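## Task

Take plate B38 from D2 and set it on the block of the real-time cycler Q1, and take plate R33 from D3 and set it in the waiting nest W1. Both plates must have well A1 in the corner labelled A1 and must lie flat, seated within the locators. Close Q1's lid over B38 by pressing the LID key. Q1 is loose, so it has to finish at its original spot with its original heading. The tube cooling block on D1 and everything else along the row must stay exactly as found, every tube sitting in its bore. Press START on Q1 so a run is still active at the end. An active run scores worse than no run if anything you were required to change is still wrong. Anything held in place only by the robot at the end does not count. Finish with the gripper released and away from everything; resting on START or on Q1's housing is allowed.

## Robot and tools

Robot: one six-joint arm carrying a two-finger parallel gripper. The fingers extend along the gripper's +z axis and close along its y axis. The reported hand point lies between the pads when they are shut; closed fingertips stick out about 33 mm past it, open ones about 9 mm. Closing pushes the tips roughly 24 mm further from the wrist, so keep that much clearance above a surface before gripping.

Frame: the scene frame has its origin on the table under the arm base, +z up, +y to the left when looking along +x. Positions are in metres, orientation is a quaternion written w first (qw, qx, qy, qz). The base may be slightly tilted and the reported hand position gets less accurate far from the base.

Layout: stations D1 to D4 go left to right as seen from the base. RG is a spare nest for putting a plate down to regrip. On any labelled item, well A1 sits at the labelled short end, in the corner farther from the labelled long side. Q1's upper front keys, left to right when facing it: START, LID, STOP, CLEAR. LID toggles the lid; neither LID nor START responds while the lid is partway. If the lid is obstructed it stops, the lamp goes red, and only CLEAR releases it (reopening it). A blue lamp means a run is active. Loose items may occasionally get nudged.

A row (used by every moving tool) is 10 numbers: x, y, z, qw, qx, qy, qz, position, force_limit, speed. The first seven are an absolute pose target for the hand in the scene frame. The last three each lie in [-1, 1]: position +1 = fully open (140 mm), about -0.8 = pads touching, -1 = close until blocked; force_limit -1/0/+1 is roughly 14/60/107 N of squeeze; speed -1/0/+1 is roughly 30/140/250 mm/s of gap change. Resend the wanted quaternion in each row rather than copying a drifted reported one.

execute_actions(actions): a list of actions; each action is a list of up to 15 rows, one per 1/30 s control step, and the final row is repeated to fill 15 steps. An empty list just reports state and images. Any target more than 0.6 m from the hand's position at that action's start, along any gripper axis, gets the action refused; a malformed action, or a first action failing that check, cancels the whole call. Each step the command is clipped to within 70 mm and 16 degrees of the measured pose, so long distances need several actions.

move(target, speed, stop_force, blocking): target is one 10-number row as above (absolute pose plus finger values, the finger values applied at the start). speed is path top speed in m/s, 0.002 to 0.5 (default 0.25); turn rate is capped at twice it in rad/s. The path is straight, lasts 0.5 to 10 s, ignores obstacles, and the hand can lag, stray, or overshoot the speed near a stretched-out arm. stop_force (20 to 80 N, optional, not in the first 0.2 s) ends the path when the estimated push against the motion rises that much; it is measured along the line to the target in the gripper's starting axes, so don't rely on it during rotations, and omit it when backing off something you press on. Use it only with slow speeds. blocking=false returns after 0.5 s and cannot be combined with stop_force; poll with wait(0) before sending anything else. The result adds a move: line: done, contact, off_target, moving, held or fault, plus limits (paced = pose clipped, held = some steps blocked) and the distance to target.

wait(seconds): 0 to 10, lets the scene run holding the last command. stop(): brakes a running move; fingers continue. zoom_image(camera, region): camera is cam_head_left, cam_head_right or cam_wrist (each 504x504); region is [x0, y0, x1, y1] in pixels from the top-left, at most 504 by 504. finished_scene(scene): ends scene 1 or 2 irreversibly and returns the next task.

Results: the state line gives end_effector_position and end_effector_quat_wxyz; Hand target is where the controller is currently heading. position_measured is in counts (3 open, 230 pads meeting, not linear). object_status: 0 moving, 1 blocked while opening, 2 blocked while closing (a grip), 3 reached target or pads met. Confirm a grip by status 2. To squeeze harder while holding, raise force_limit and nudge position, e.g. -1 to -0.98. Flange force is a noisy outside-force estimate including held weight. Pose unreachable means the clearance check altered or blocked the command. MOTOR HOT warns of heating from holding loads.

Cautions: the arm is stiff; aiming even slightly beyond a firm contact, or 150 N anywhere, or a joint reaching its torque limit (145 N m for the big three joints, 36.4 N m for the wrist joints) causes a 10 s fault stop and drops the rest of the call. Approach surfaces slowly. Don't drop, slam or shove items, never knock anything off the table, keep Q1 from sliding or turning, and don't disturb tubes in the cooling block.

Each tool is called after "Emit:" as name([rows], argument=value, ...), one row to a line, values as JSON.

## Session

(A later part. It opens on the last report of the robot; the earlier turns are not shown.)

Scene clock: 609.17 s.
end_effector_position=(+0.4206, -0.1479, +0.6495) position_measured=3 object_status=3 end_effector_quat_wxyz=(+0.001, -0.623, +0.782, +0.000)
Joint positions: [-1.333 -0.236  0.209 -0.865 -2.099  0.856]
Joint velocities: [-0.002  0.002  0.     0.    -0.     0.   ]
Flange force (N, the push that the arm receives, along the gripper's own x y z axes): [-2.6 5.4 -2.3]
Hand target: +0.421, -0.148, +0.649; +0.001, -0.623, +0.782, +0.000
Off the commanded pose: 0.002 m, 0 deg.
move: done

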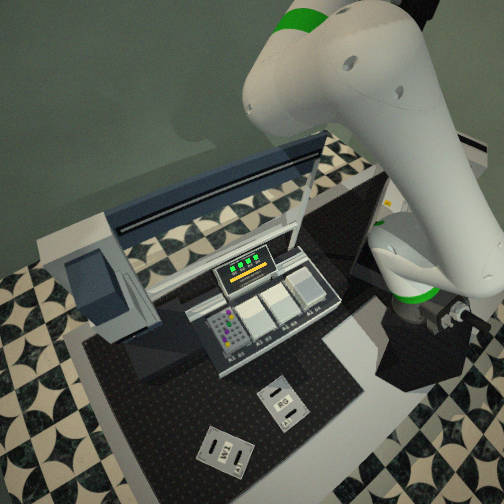

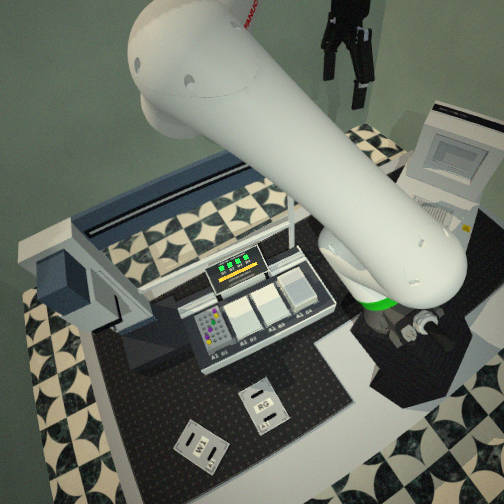

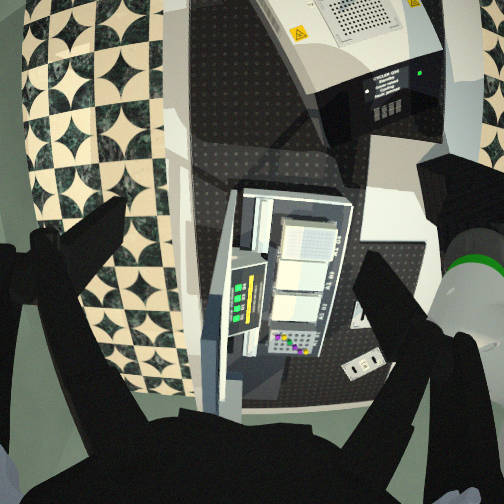

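Emit:
move(target=[0.63, -0.04, 0.57, 0, -0.6225, 0.7826, 0, 1, 0, 0.5], speed=0.3)

Emit:
move(target=[0.70, 0.16, 0.53, 0, -0.6225, 0.7826, 0, 1, 0, 0.5], speed=0.25)

Scene clock: 730.57 s.
end_effector_position=(+0.6300, -0.0388, +0.5709) position_measured=3 object_status=3 end_effector_quat_wxyz=(+0.003, -0.622, +0.783, +0.001)
Joint positions: [-0.48  -0.327  0.357 -0.65  -1.753  0.136]
Joint velocities: [ 0.003 -0.001  0.     0.001  0.001 -0.   ]
Flange force (N, the push that the arm receives, along the gripper's own x y z axes): [3.8 -3.2 -9.0]
Hand target: +0.630, -0.039, +0.571; +0.003, -0.622, +0.783, +0.001
Off the commanded pose: 0.001 m, 0 deg.
move: done

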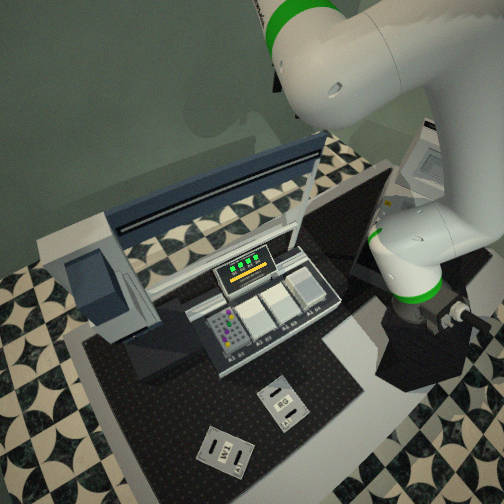

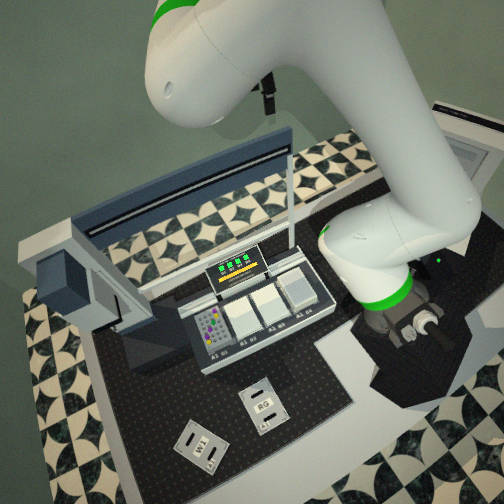

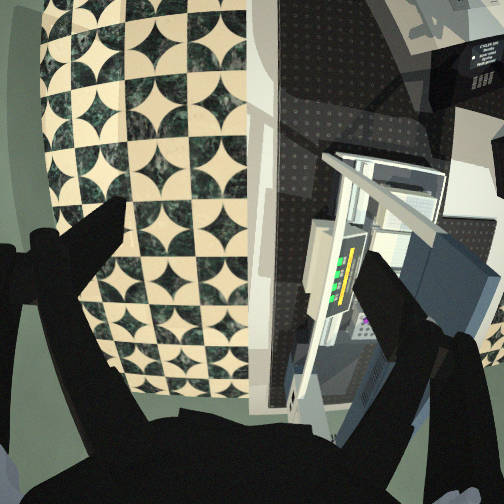

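Scene clock: 732.10 s.
end_effector_position=(+0.6993, +0.1596, +0.5305) position_measured=3 object_status=3 end_effector_quat_wxyz=(+0.001, -0.621, +0.784, +0.003)
Joint positions: [ 0.666 -0.409  0.306  0.074 -1.528 -0.694]
Joint velocities: [ 0.003 -0.001 -0.002  0.003  0.001 -0.002]
Flange force (N, the push that the arm receives, along the gripper's own x y z axes): no reading
Hand target: +0.699, +0.160, +0.530; +0.001, -0.621, +0.784, +0.003
Off the commanded pose: 0.001 m, 0 deg.
move: done

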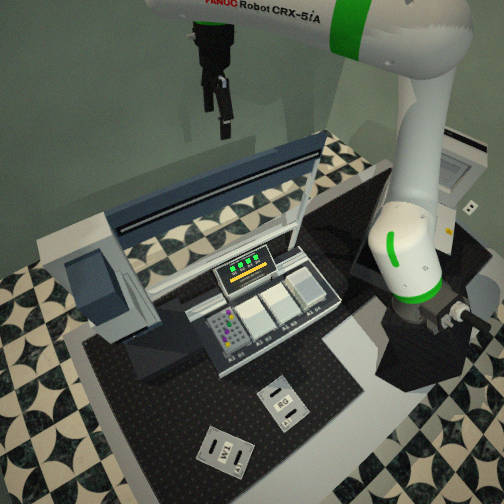

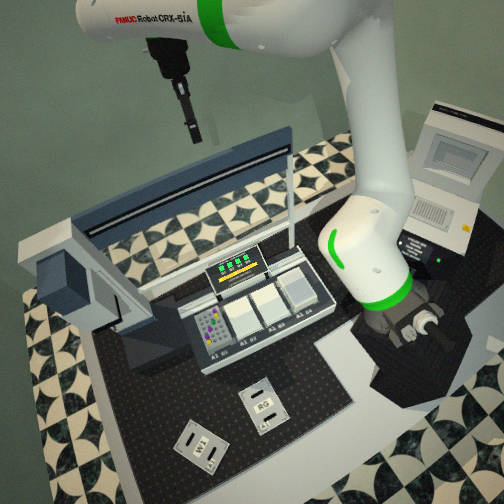

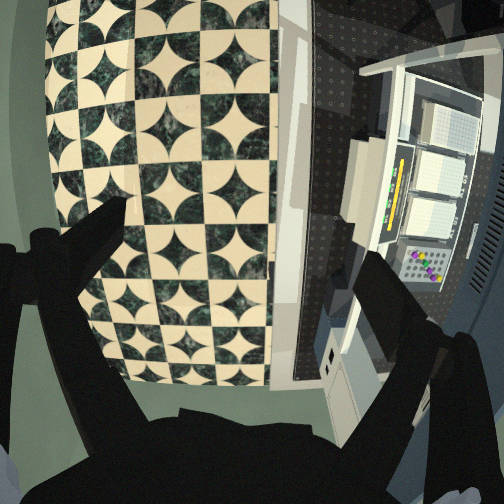

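Emit:
execute_actions(actions=[])

Scene clock: 765.03 s.
end_effector_position=(+0.6992, +0.1596, +0.5305) position_measured=3 object_status=3 end_effector_quat_wxyz=(+0.001, -0.621, +0.784, +0.003)
Joint positions: [ 0.666 -0.409  0.306  0.074 -1.528 -0.694]
Joint velocities: [ 0.003 -0.001  0.001  0.001  0.     0.   ]
Flange force (N, the push that the arm receives, along the gripper's own x y z axes): no reading
Hand target: +0.699, +0.160, +0.530; +0.001, -0.621, +0.784, +0.003
Off the commanded pose: 0.001 m, 0 deg.

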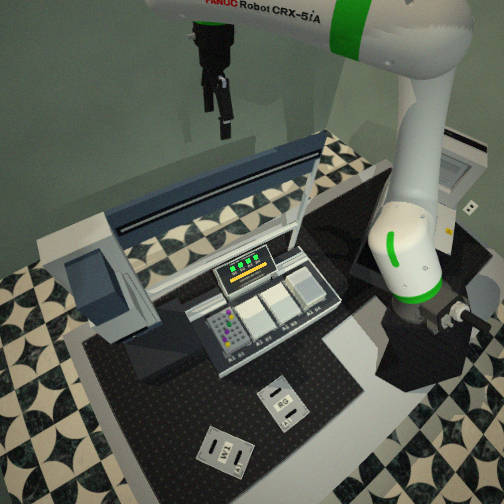

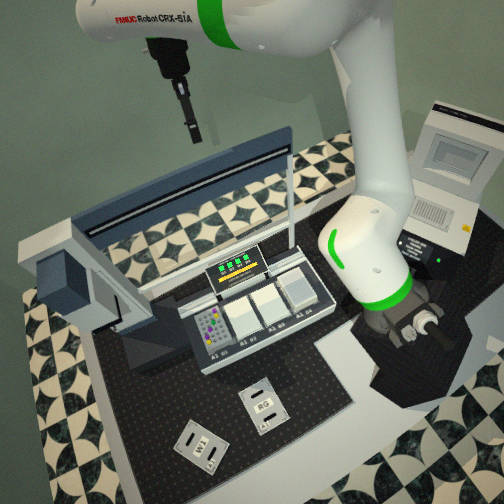

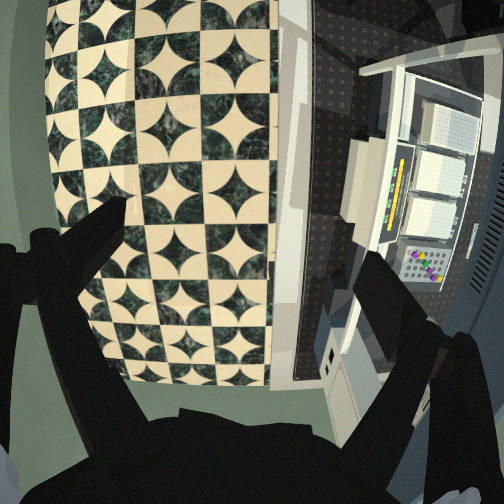

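Emit:
zoom_image(camera="cam_wrist", region=[340, 60, 504, 300])

Emit:
zoom_image(camera="cam_head_left", region=[180, 240, 360, 380])

Region (340, 60, 504, 300) of cam_wrist's 504x504 image, scaled by 2.100, with more detail than that image has; it fills the left 344 columns of this view, and the rest is white.

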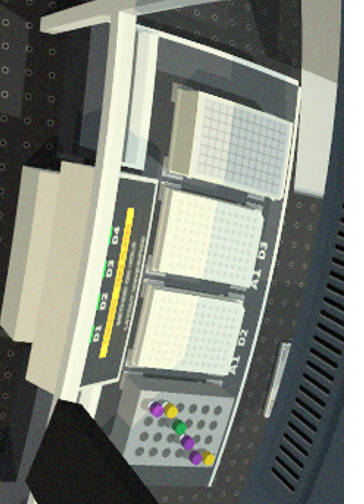

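Region (180, 240, 360, 380) of cam_head_left's 504x504 image, scaled by 2.800, with more detail than that image has.

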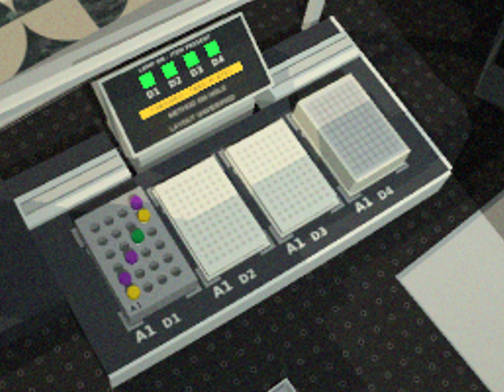

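Emit:
move(target=[0.62, 0.38, 0.62, 0, -0.6225, 0.7826, 0, 1, 0, 0], speed=0.3)

Scene clock: 785.27 s.
end_effector_position=(+0.6252, +0.3672, +0.6180) position_measured=3 object_status=3 end_effector_quat_wxyz=(-0.009, -0.624, +0.780, +0.048)
Joint positions: [ 1.839 -0.345  0.422  0.694 -1.91  -1.47 ]
Joint velocities: [ 0.     0.    -0.    -0.001 -0.001  0.001]
Flange force (N, the push that the arm receives, along the gripper's own x y z axes): no reading
Hand target: +0.625, +0.367, +0.618; -0.009, -0.624, +0.780, +0.048
Off the commanded pose: 0.014 m, 6 deg.
FORCE FAULT: contact force on the arm reached its limit, and the arm stopped for 10 seconds. The contact can be on any part of the arm, not only on its tool. That time counts as 20 of the actions that you can send in this scene. The arm's remaining commands of this call were not run. The arm holds still and accepts commands again. But something still presses on the arm. That alone causes no new force fault; pressing harder can. Try a small move back the way you came. A result with no FORCE FAULT line does not repeat this.
move: fault; limits=paced

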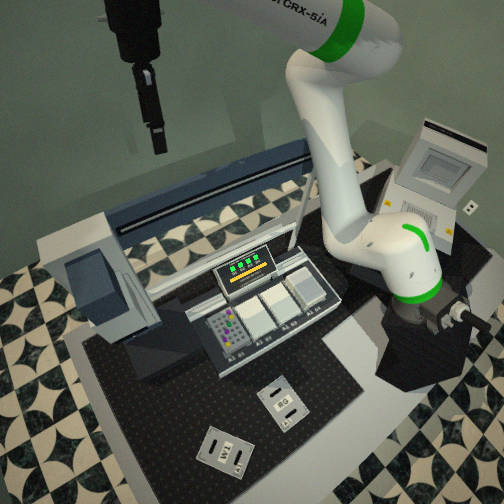

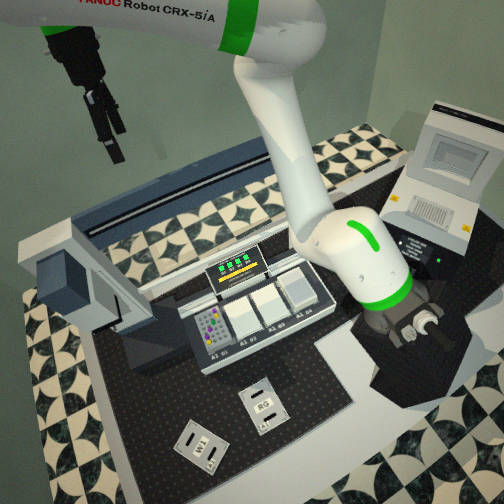

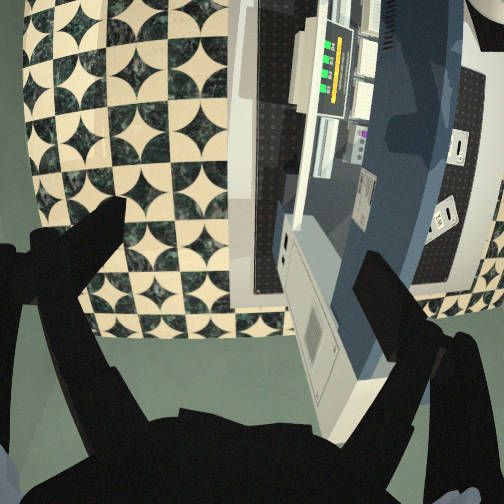

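Emit:
zoom_image(camera="cam_head_left", region=[240, 30, 480, 310])

Emit:
zoom_image(camera="cam_wrist", region=[280, 0, 504, 200])

Region (240, 30, 480, 310) of cam_head_left's 504x504 image, scaled by 1.800, with more detail than that image has; it fills the left 432 columns of this view, and the rest is white.

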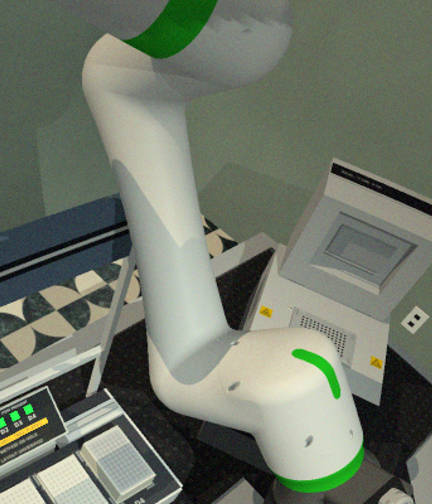

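Region (280, 0, 504, 200) of cam_wrist's 504x504 image, scaled by 2.250, with more detail than that image has; it fills the top 450 rows of this view, and the rest is white.

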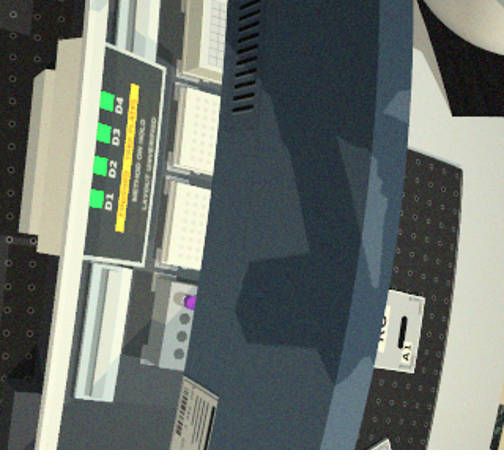

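Emit:
move(target=[0.667, 0.325, 0.612, 0, -0.5, 0.866, 0, 1, 0, 0], speed=0.1)

Scene clock: 907.10 s.
end_effector_position=(+0.6671, +0.3249, +0.6122) position_measured=3 object_status=3 end_effector_quat_wxyz=(+0.001, -0.500, +0.866, -0.000)
Joint positions: [ 1.684 -0.35   0.42   0.714 -1.87  -1.648]
Joint velocities: [-0.001 -0.001 -0.     0.    -0.001 -0.001]
Flange force (N, the push that the arm receives, along the gripper's own x y z axes): no reading
Hand target: +0.667, +0.325, +0.612; +0.001, -0.500, +0.866, -0.000
Off the commanded pose: 0.000 m, 0 deg.
move: done

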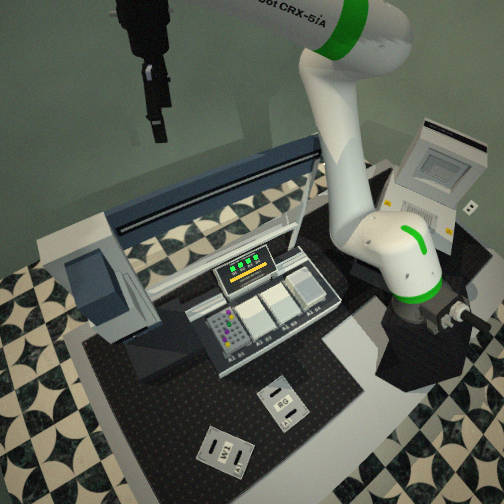

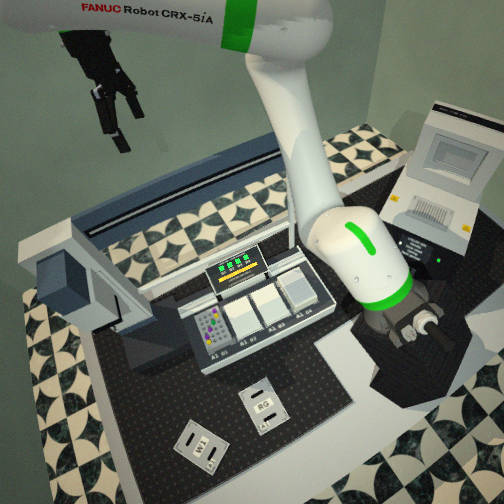

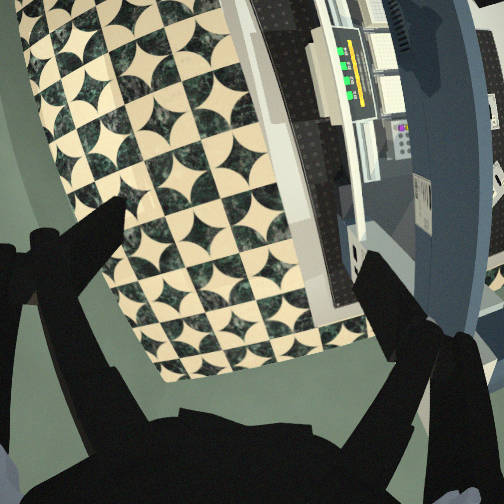

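Emit:
zoom_image(camera="cam_wrist", region=[364, 0, 504, 340])

Region (364, 0, 504, 340) of cam_wrist's 504x504 image, scaled by 1.482, with more detail than that image has; it fills the left 208 columns of this view, and the rest is white.

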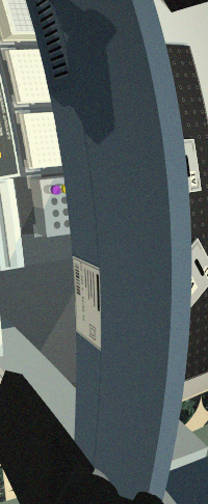

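Emit:
move(target=[0.56, 0.36, 0.645, -0.2162, 0.0426, 0.9754, 0.0094, 1, 0, 0], speed=0.25)

Scene clock: 948.60 s.
end_effector_position=(+0.5600, +0.3602, +0.6453) position_measured=3 object_status=3 end_effector_quat_wxyz=(-0.216, +0.043, +0.975, +0.009)
Joint positions: [ 1.656 -0.193  0.784  0.285 -2.187 -2.861]
Joint velocities: [-0.002 -0.    -0.003 -0.001  0.003 -0.001]
Flange force (N, the push that the arm receives, along the gripper's own x y z axes): no reading
Hand target: +0.560, +0.360, +0.645; -0.216, +0.043, +0.975, +0.009
Off the commanded pose: 0.000 m, 0 deg.
move: done

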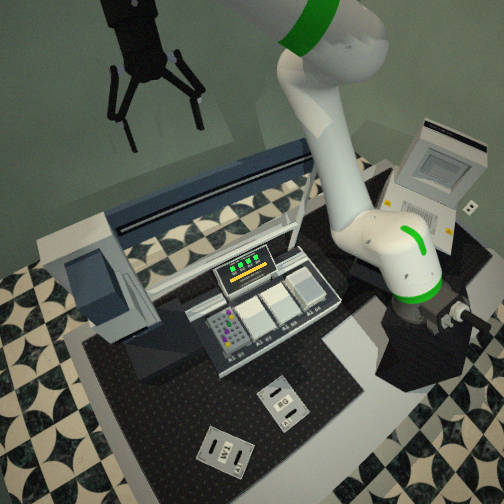

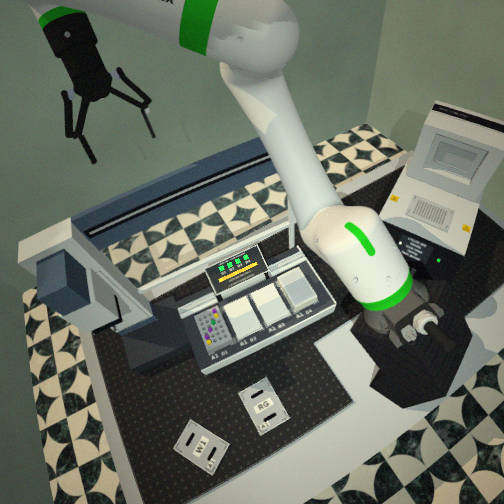

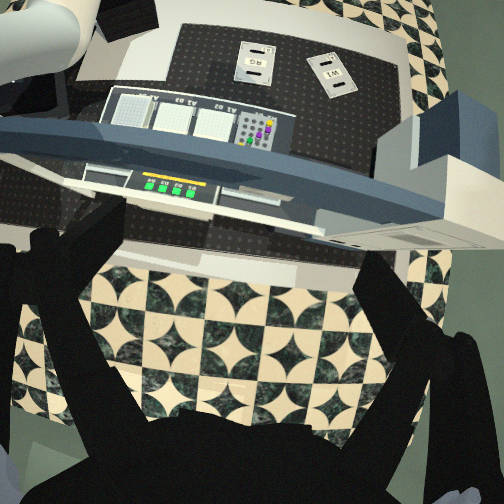

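Emit:
zoom_image(camera="cam_wrist", region=[0, 60, 252, 220])

Emit:
zoom_image(camera="cam_wrist", region=[220, 20, 472, 260])

Region (0, 60, 252, 220) of cam_wrist's 504x504 image, scaled by 2.000, with more detail than that image has; it fills the top 320 rows of this view, and the rest is white.

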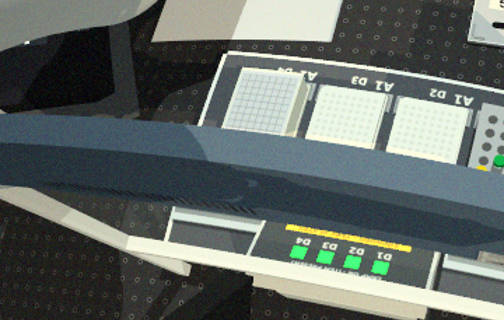

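Region (220, 20, 472, 260) of cam_wrist's 504x504 image, scaled by 2.000, with more detail than that image has; it fills the top 480 rows of this view, and the rest is white.

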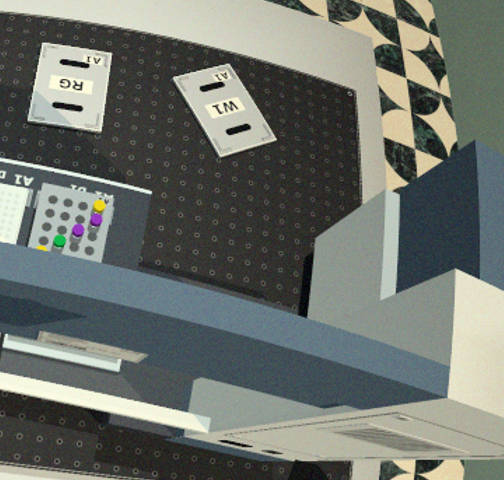

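Emit:
move(target=[0.418, 0.372, 0.63, -0.3581, 0.0407, 0.9327, 0.0156, 1, 0, 0], speed=0.25)

Scene clock: 985.37 s.
end_effector_position=(+0.4178, +0.3724, +0.6303) position_measured=3 object_status=3 end_effector_quat_wxyz=(-0.359, +0.041, +0.932, +0.015)
Joint positions: [ 1.67  -0.354  0.464 -0.07  -2.08  -3.078]
Joint velocities: [ 0.002  0.001 -0.     0.     0.    -0.001]
Flange force (N, the push that the arm receives, along the gripper's own x y z axes): [-17.4 1.1 -5.9]
Hand target: +0.418, +0.372, +0.630; -0.359, +0.041, +0.932, +0.015
Off the commanded pose: 0.001 m, 0 deg.
move: done

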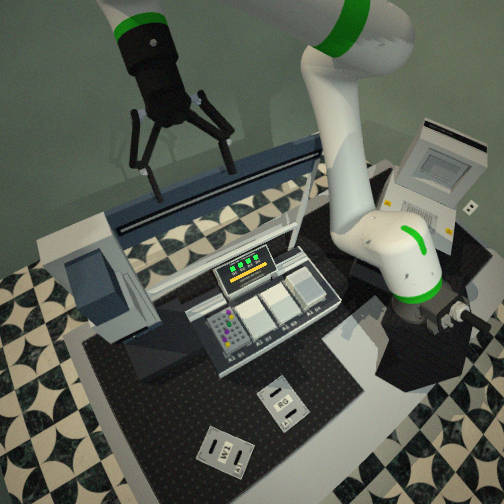

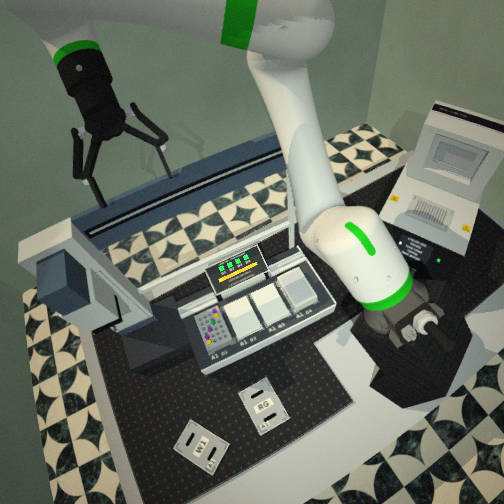

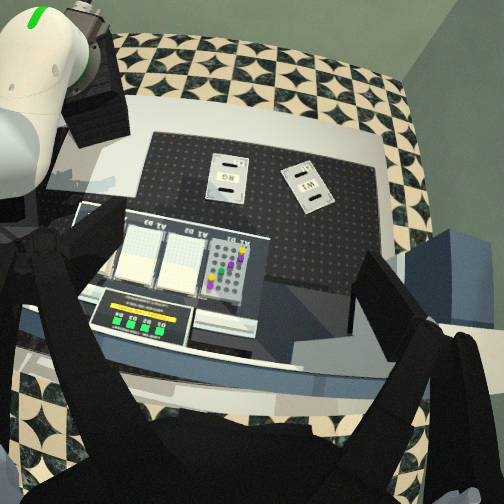

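Emit:
move(target=[0.232, 0.337, 0.352, -0.3004, 0.0416, 0.9528, 0.0131, 1, 0, 0], speed=0.2)

Scene clock: 991.67 s.
end_effector_position=(+0.2321, +0.3381, +0.3518) position_measured=3 object_status=3 end_effector_quat_wxyz=(-0.301, +0.042, +0.953, +0.013)
Joint positions: [ 1.705 -0.573 -0.557  0.076 -1.269 -3.101]
Joint velocities: [ 0.    -0.    -0.     0.001 -0.001 -0.   ]
Flange force (N, the push that the arm receives, along the gripper's own x y z axes): [-2.2 -2.4 -0.4]
Hand target: +0.232, +0.338, +0.352; -0.301, +0.043, +0.953, +0.013
Off the commanded pose: 0.001 m, 0 deg.
move: done

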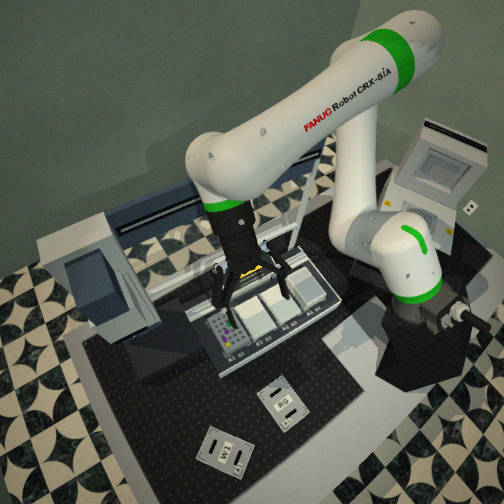

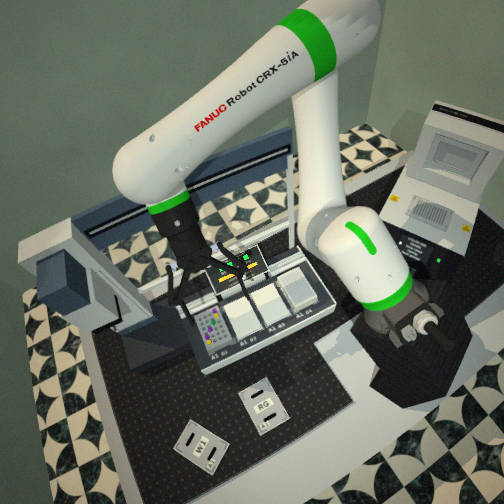

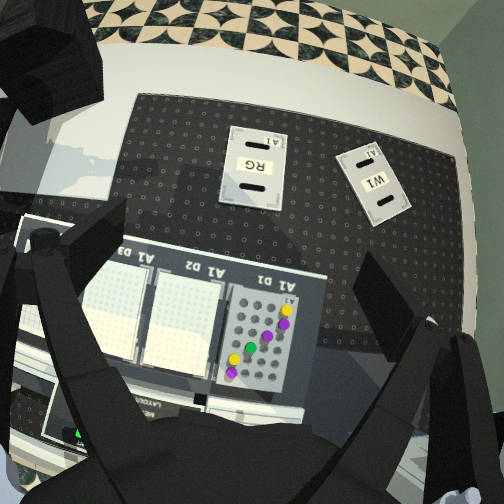

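Emit:
zoom_image(camera="cam_wrist", region=[310, 120, 440, 250])

Emit:
zoom_image(camera="cam_wrist", region=[60, 230, 330, 410])

Region (310, 120, 440, 250) of cam_wrist's 504x504 image, scaled by 3.877, with more detail than that image has.

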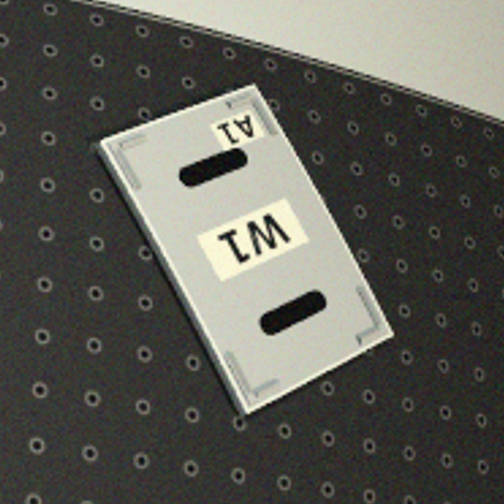

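Region (60, 230, 330, 410) of cam_wrist's 504x504 image, scaled by 1.867, with more detail than that image has.

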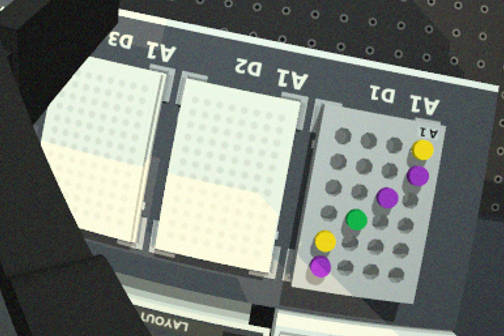

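Emit:
zoom_image(camera="cam_wrist", region=[100, 250, 230, 390])

Region (100, 250, 230, 390) of cam_wrist's 504x504 image, scaled by 3.600, with more detail than that image has; it fills the left 468 columns of this view, and the rest is white.

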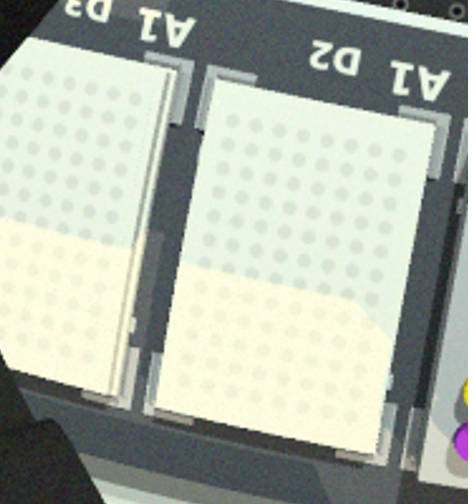

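Emit:
zoom_image(camera="cam_head_right", region=[215, 270, 325, 350])

Region (215, 270, 325, 350) of cam_head_right's 504x504 image, scaled by 4.582, with more detail than that image has; it fills the top 367 rows of this view, and the rest is white.

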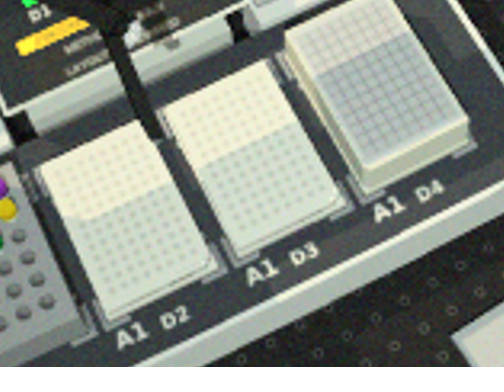

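Emit:
move(target=[0.275, 0.341, 0.25, -0.1563, 0.0431, 0.9868, 0.0068, 1, 0, 0], speed=0.2)

Emit:
move(target=[0.33, 0.38, 0.17, 0, -0.1305, 0.9914, 0, 1, 0, 0], speed=0.2)

Scene clock: 1083.17 s.
end_effector_position=(+0.2750, +0.3409, +0.2498) position_measured=3 object_status=3 end_effector_quat_wxyz=(-0.156, +0.043, +0.987, +0.007)
Joint positions: [ 1.679 -0.476 -0.773  0.441 -0.972 -3.306]
Joint velocities: [-0.001  0.001 -0.001 -0.002 -0.    -0.001]
Flange force (N, the push that the arm receives, along the gripper's own x y z axes): [-2.6 -1.5 -1.7]
Hand target: +0.275, +0.341, +0.250; -0.156, +0.043, +0.987, +0.007
Off the commanded pose: 0.000 m, 0 deg.
move: done

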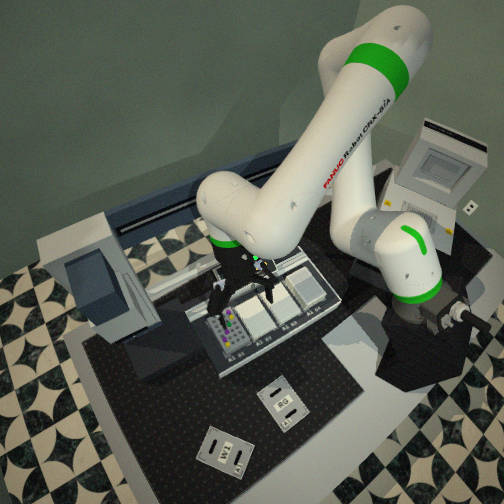

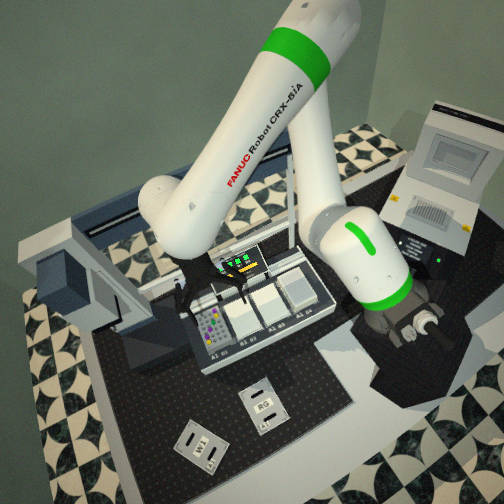

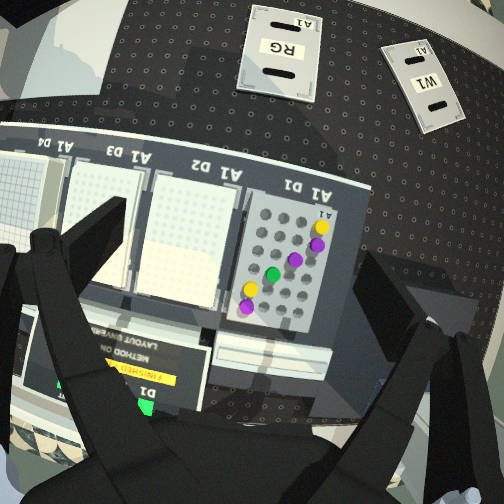

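Scene clock: 1084.73 s.
end_effector_position=(+0.3302, +0.3796, +0.1699) position_measured=3 object_status=3 end_effector_quat_wxyz=(+0.000, -0.131, +0.991, +0.000)
Joint positions: [ 1.548 -0.221 -0.884  1.039 -0.736 -3.428]
Joint velocities: [-0.001  0.    -0.     0.001  0.001 -0.   ]
Flange force (N, the push that the arm receives, along the gripper's own x y z axes): [0.6 -1.0 -0.3]
Hand target: +0.330, +0.380, +0.170; -0.000, -0.131, +0.991, +0.000
Off the commanded pose: 0.001 m, 0 deg.
move: done

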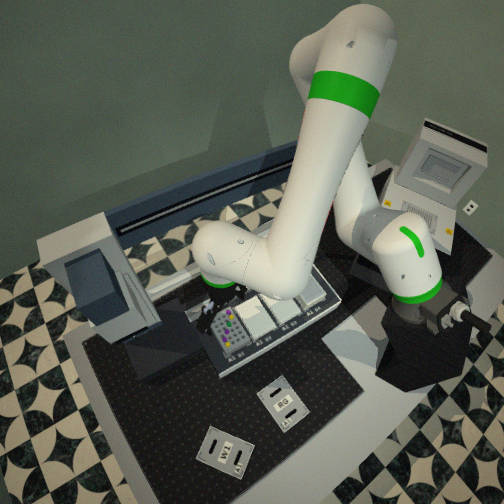

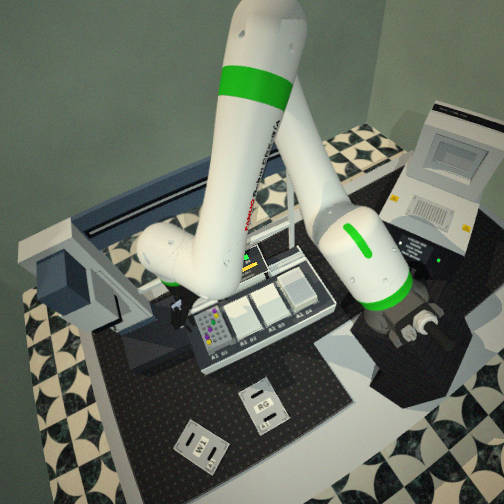

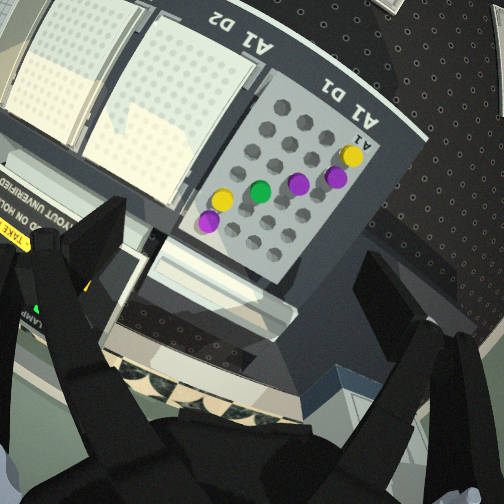

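Emit:
zoom_image(camera="cam_wrist", region=[40, 0, 200, 170])

Emit:
zoom_image(camera="cam_wrist", region=[60, 0, 300, 240])

Region (40, 0, 200, 170) of cam_wrist's 504x504 image, scaled by 2.965, with more detail than that image has; it fills the left 474 columns of this view, and the rest is white.

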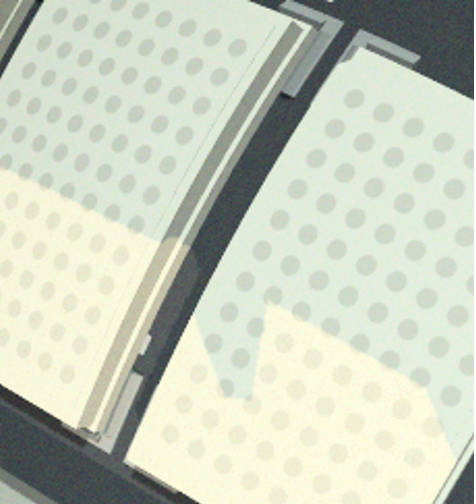

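Region (60, 0, 300, 240) of cam_wrist's 504x504 image, scaled by 2.100, with more detail than that image has.

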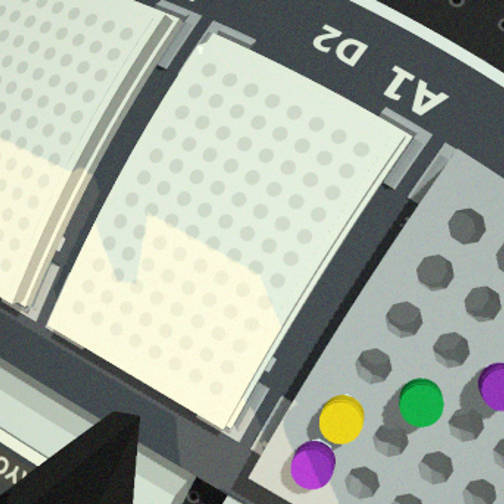

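Emit:
zoom_image(camera="cam_wrist", region=[140, 0, 280, 110])

Emit:
zoom_image(camera="cam_wrist", region=[60, 110, 200, 220])

Region (140, 0, 280, 110) of cam_wrist's 504x504 image, scaled by 3.600, with more detail than that image has; it fills the top 396 rows of this view, and the rest is white.

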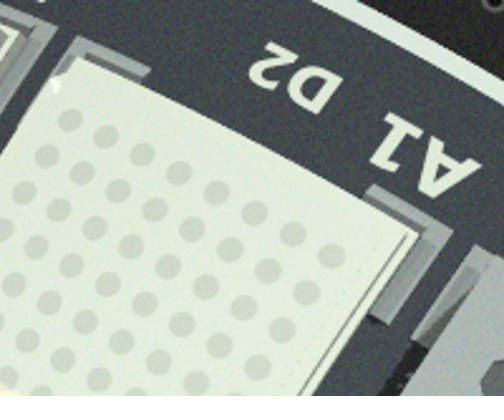

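Region (60, 110, 200, 220) of cam_wrist's 504x504 image, scaled by 3.600, with more detail than that image has; it fills the top 396 rows of this view, and the rest is white.

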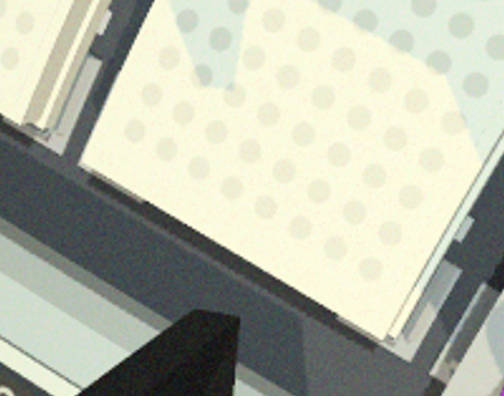

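Emit:
move(target=[0.2846, 0.1867, 0.16, -0.1276, -0.6679, 0.7237, -0.1178, 1, 0, 0], speed=0.25)

Scene clock: 1191.90 s.
end_effector_position=(+0.2838, +0.1868, +0.1593) position_measured=3 object_status=3 end_effector_quat_wxyz=(+0.127, +0.668, -0.724, +0.118)
Joint positions: [ 1.586 -0.281 -1.067  0.848 -0.974 -2.18 ]
Joint velocities: [ 0.     0.001 -0.     0.001 -0.001 -0.   ]
Flange force (N, the push that the arm receives, along the gripper's own x y z axes): [1.8 -1.9 0.8]
Hand target: +0.284, +0.187, +0.159; +0.127, +0.668, -0.724, +0.118
Off the commanded pose: 0.001 m, 0 deg.
move: done

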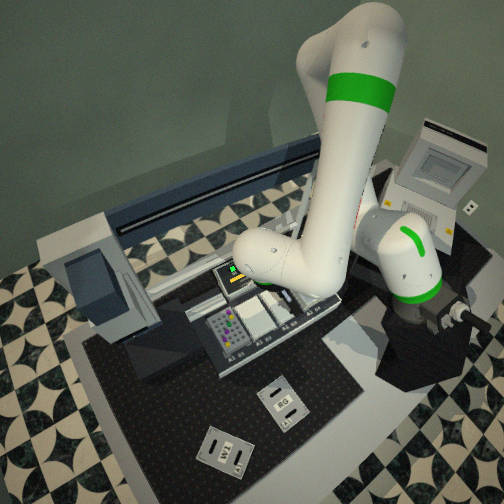

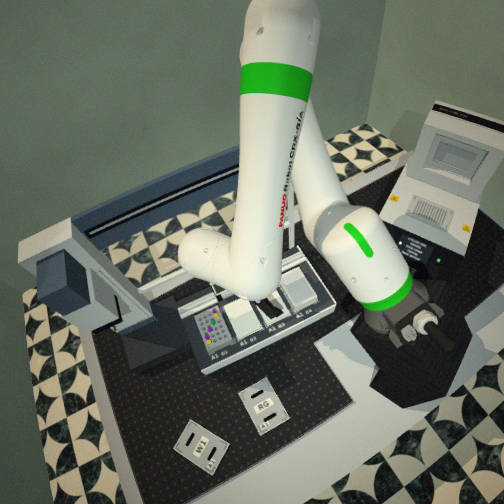

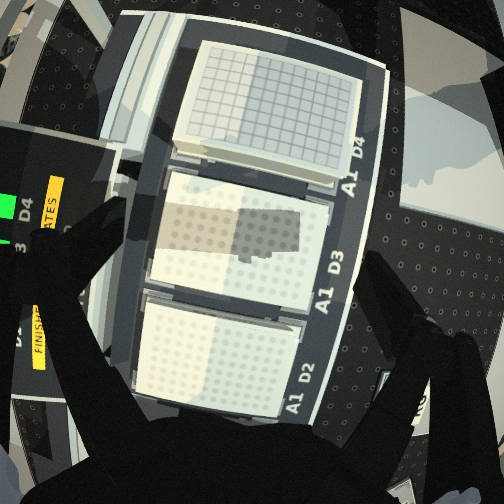

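Emit:
zoom_image(camera="cam_wrist", region=[130, 260, 330, 360])

Emit:
zoom_image(camera="cam_wrist", region=[130, 150, 350, 330])

Region (130, 260, 330, 360) of cam_wrist's 504x504 image, scaled by 2.520, with more detail than that image has.

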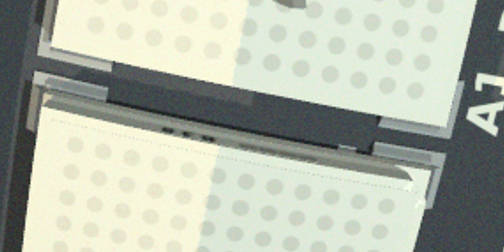

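Region (130, 150, 350, 330) of cam_wrist's 504x504 image, scaled by 2.291, with more detail than that image has; it fills the top 412 rows of this view, and the rest is white.

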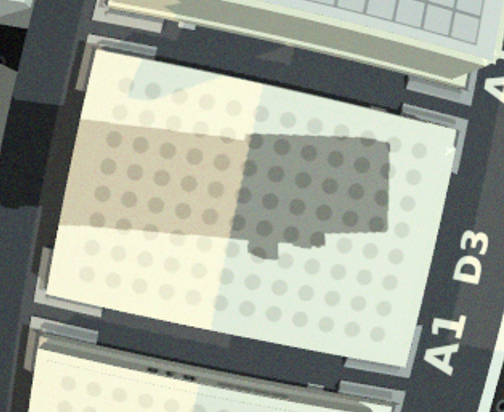

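Emit:
zoom_image(camera="cam_wrist", region=[135, 155, 245, 305])

Emit:
zoom_image(camera="cam_wrist", region=[240, 180, 350, 330])

Region (135, 155, 245, 305) of cam_wrist's 504x504 image, scaled by 3.360, with more detail than that image has; it fills the left 370 columns of this view, and the rest is white.

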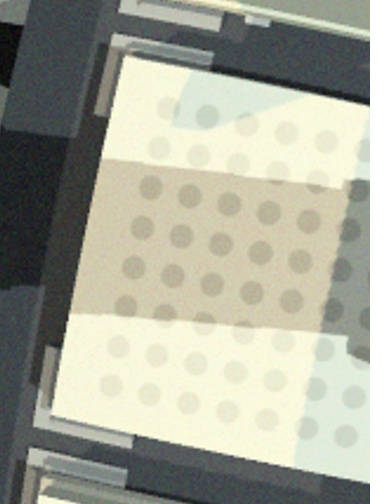

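Region (240, 180, 350, 330) of cam_wrist's 504x504 image, scaled by 3.360, with more detail than that image has; it fills the left 370 columns of this view, and the rest is white.

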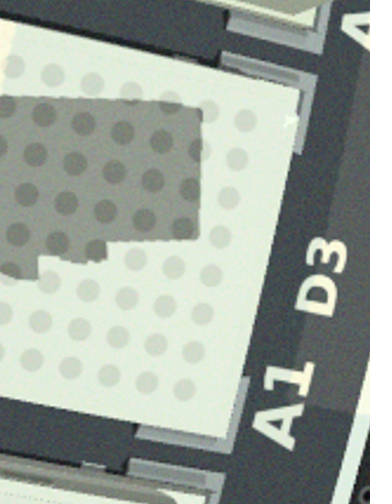

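Emit:
move(target=[0.2834, 0.1857, 0.103, -0.1276, -0.6679, 0.7237, -0.1178, 1, 0, 0], speed=0.1)

Scene clock: 1229.60 s.
end_effector_position=(+0.2839, +0.1858, +0.1031) position_measured=3 object_status=3 end_effector_quat_wxyz=(+0.127, +0.668, -0.724, +0.118)
Joint positions: [ 1.388 -0.1   -1.07   1.067 -0.765 -2.279]
Joint velocities: [-0.001  0.    -0.001  0.001  0.001 -0.   ]
Flange force (N, the push that the arm receives, along the gripper's own x y z axes): [5.3 -3.3 4.9]
Hand target: +0.284, +0.186, +0.103; +0.127, +0.668, -0.724, +0.118
Off the commanded pose: 0.001 m, 0 deg.
move: done

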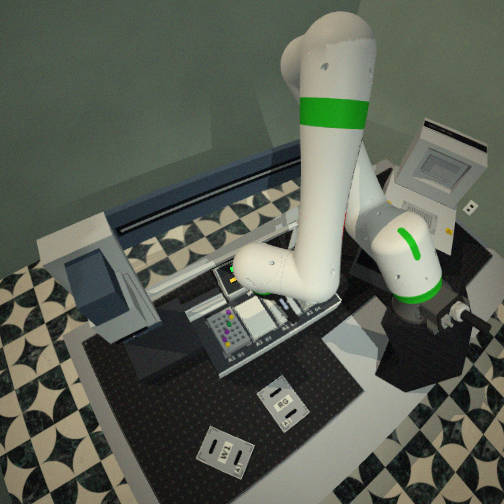

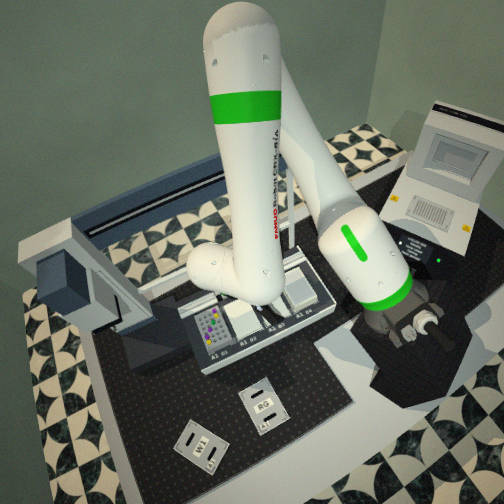

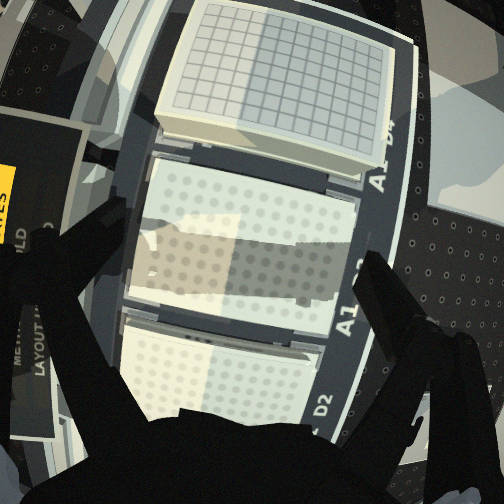

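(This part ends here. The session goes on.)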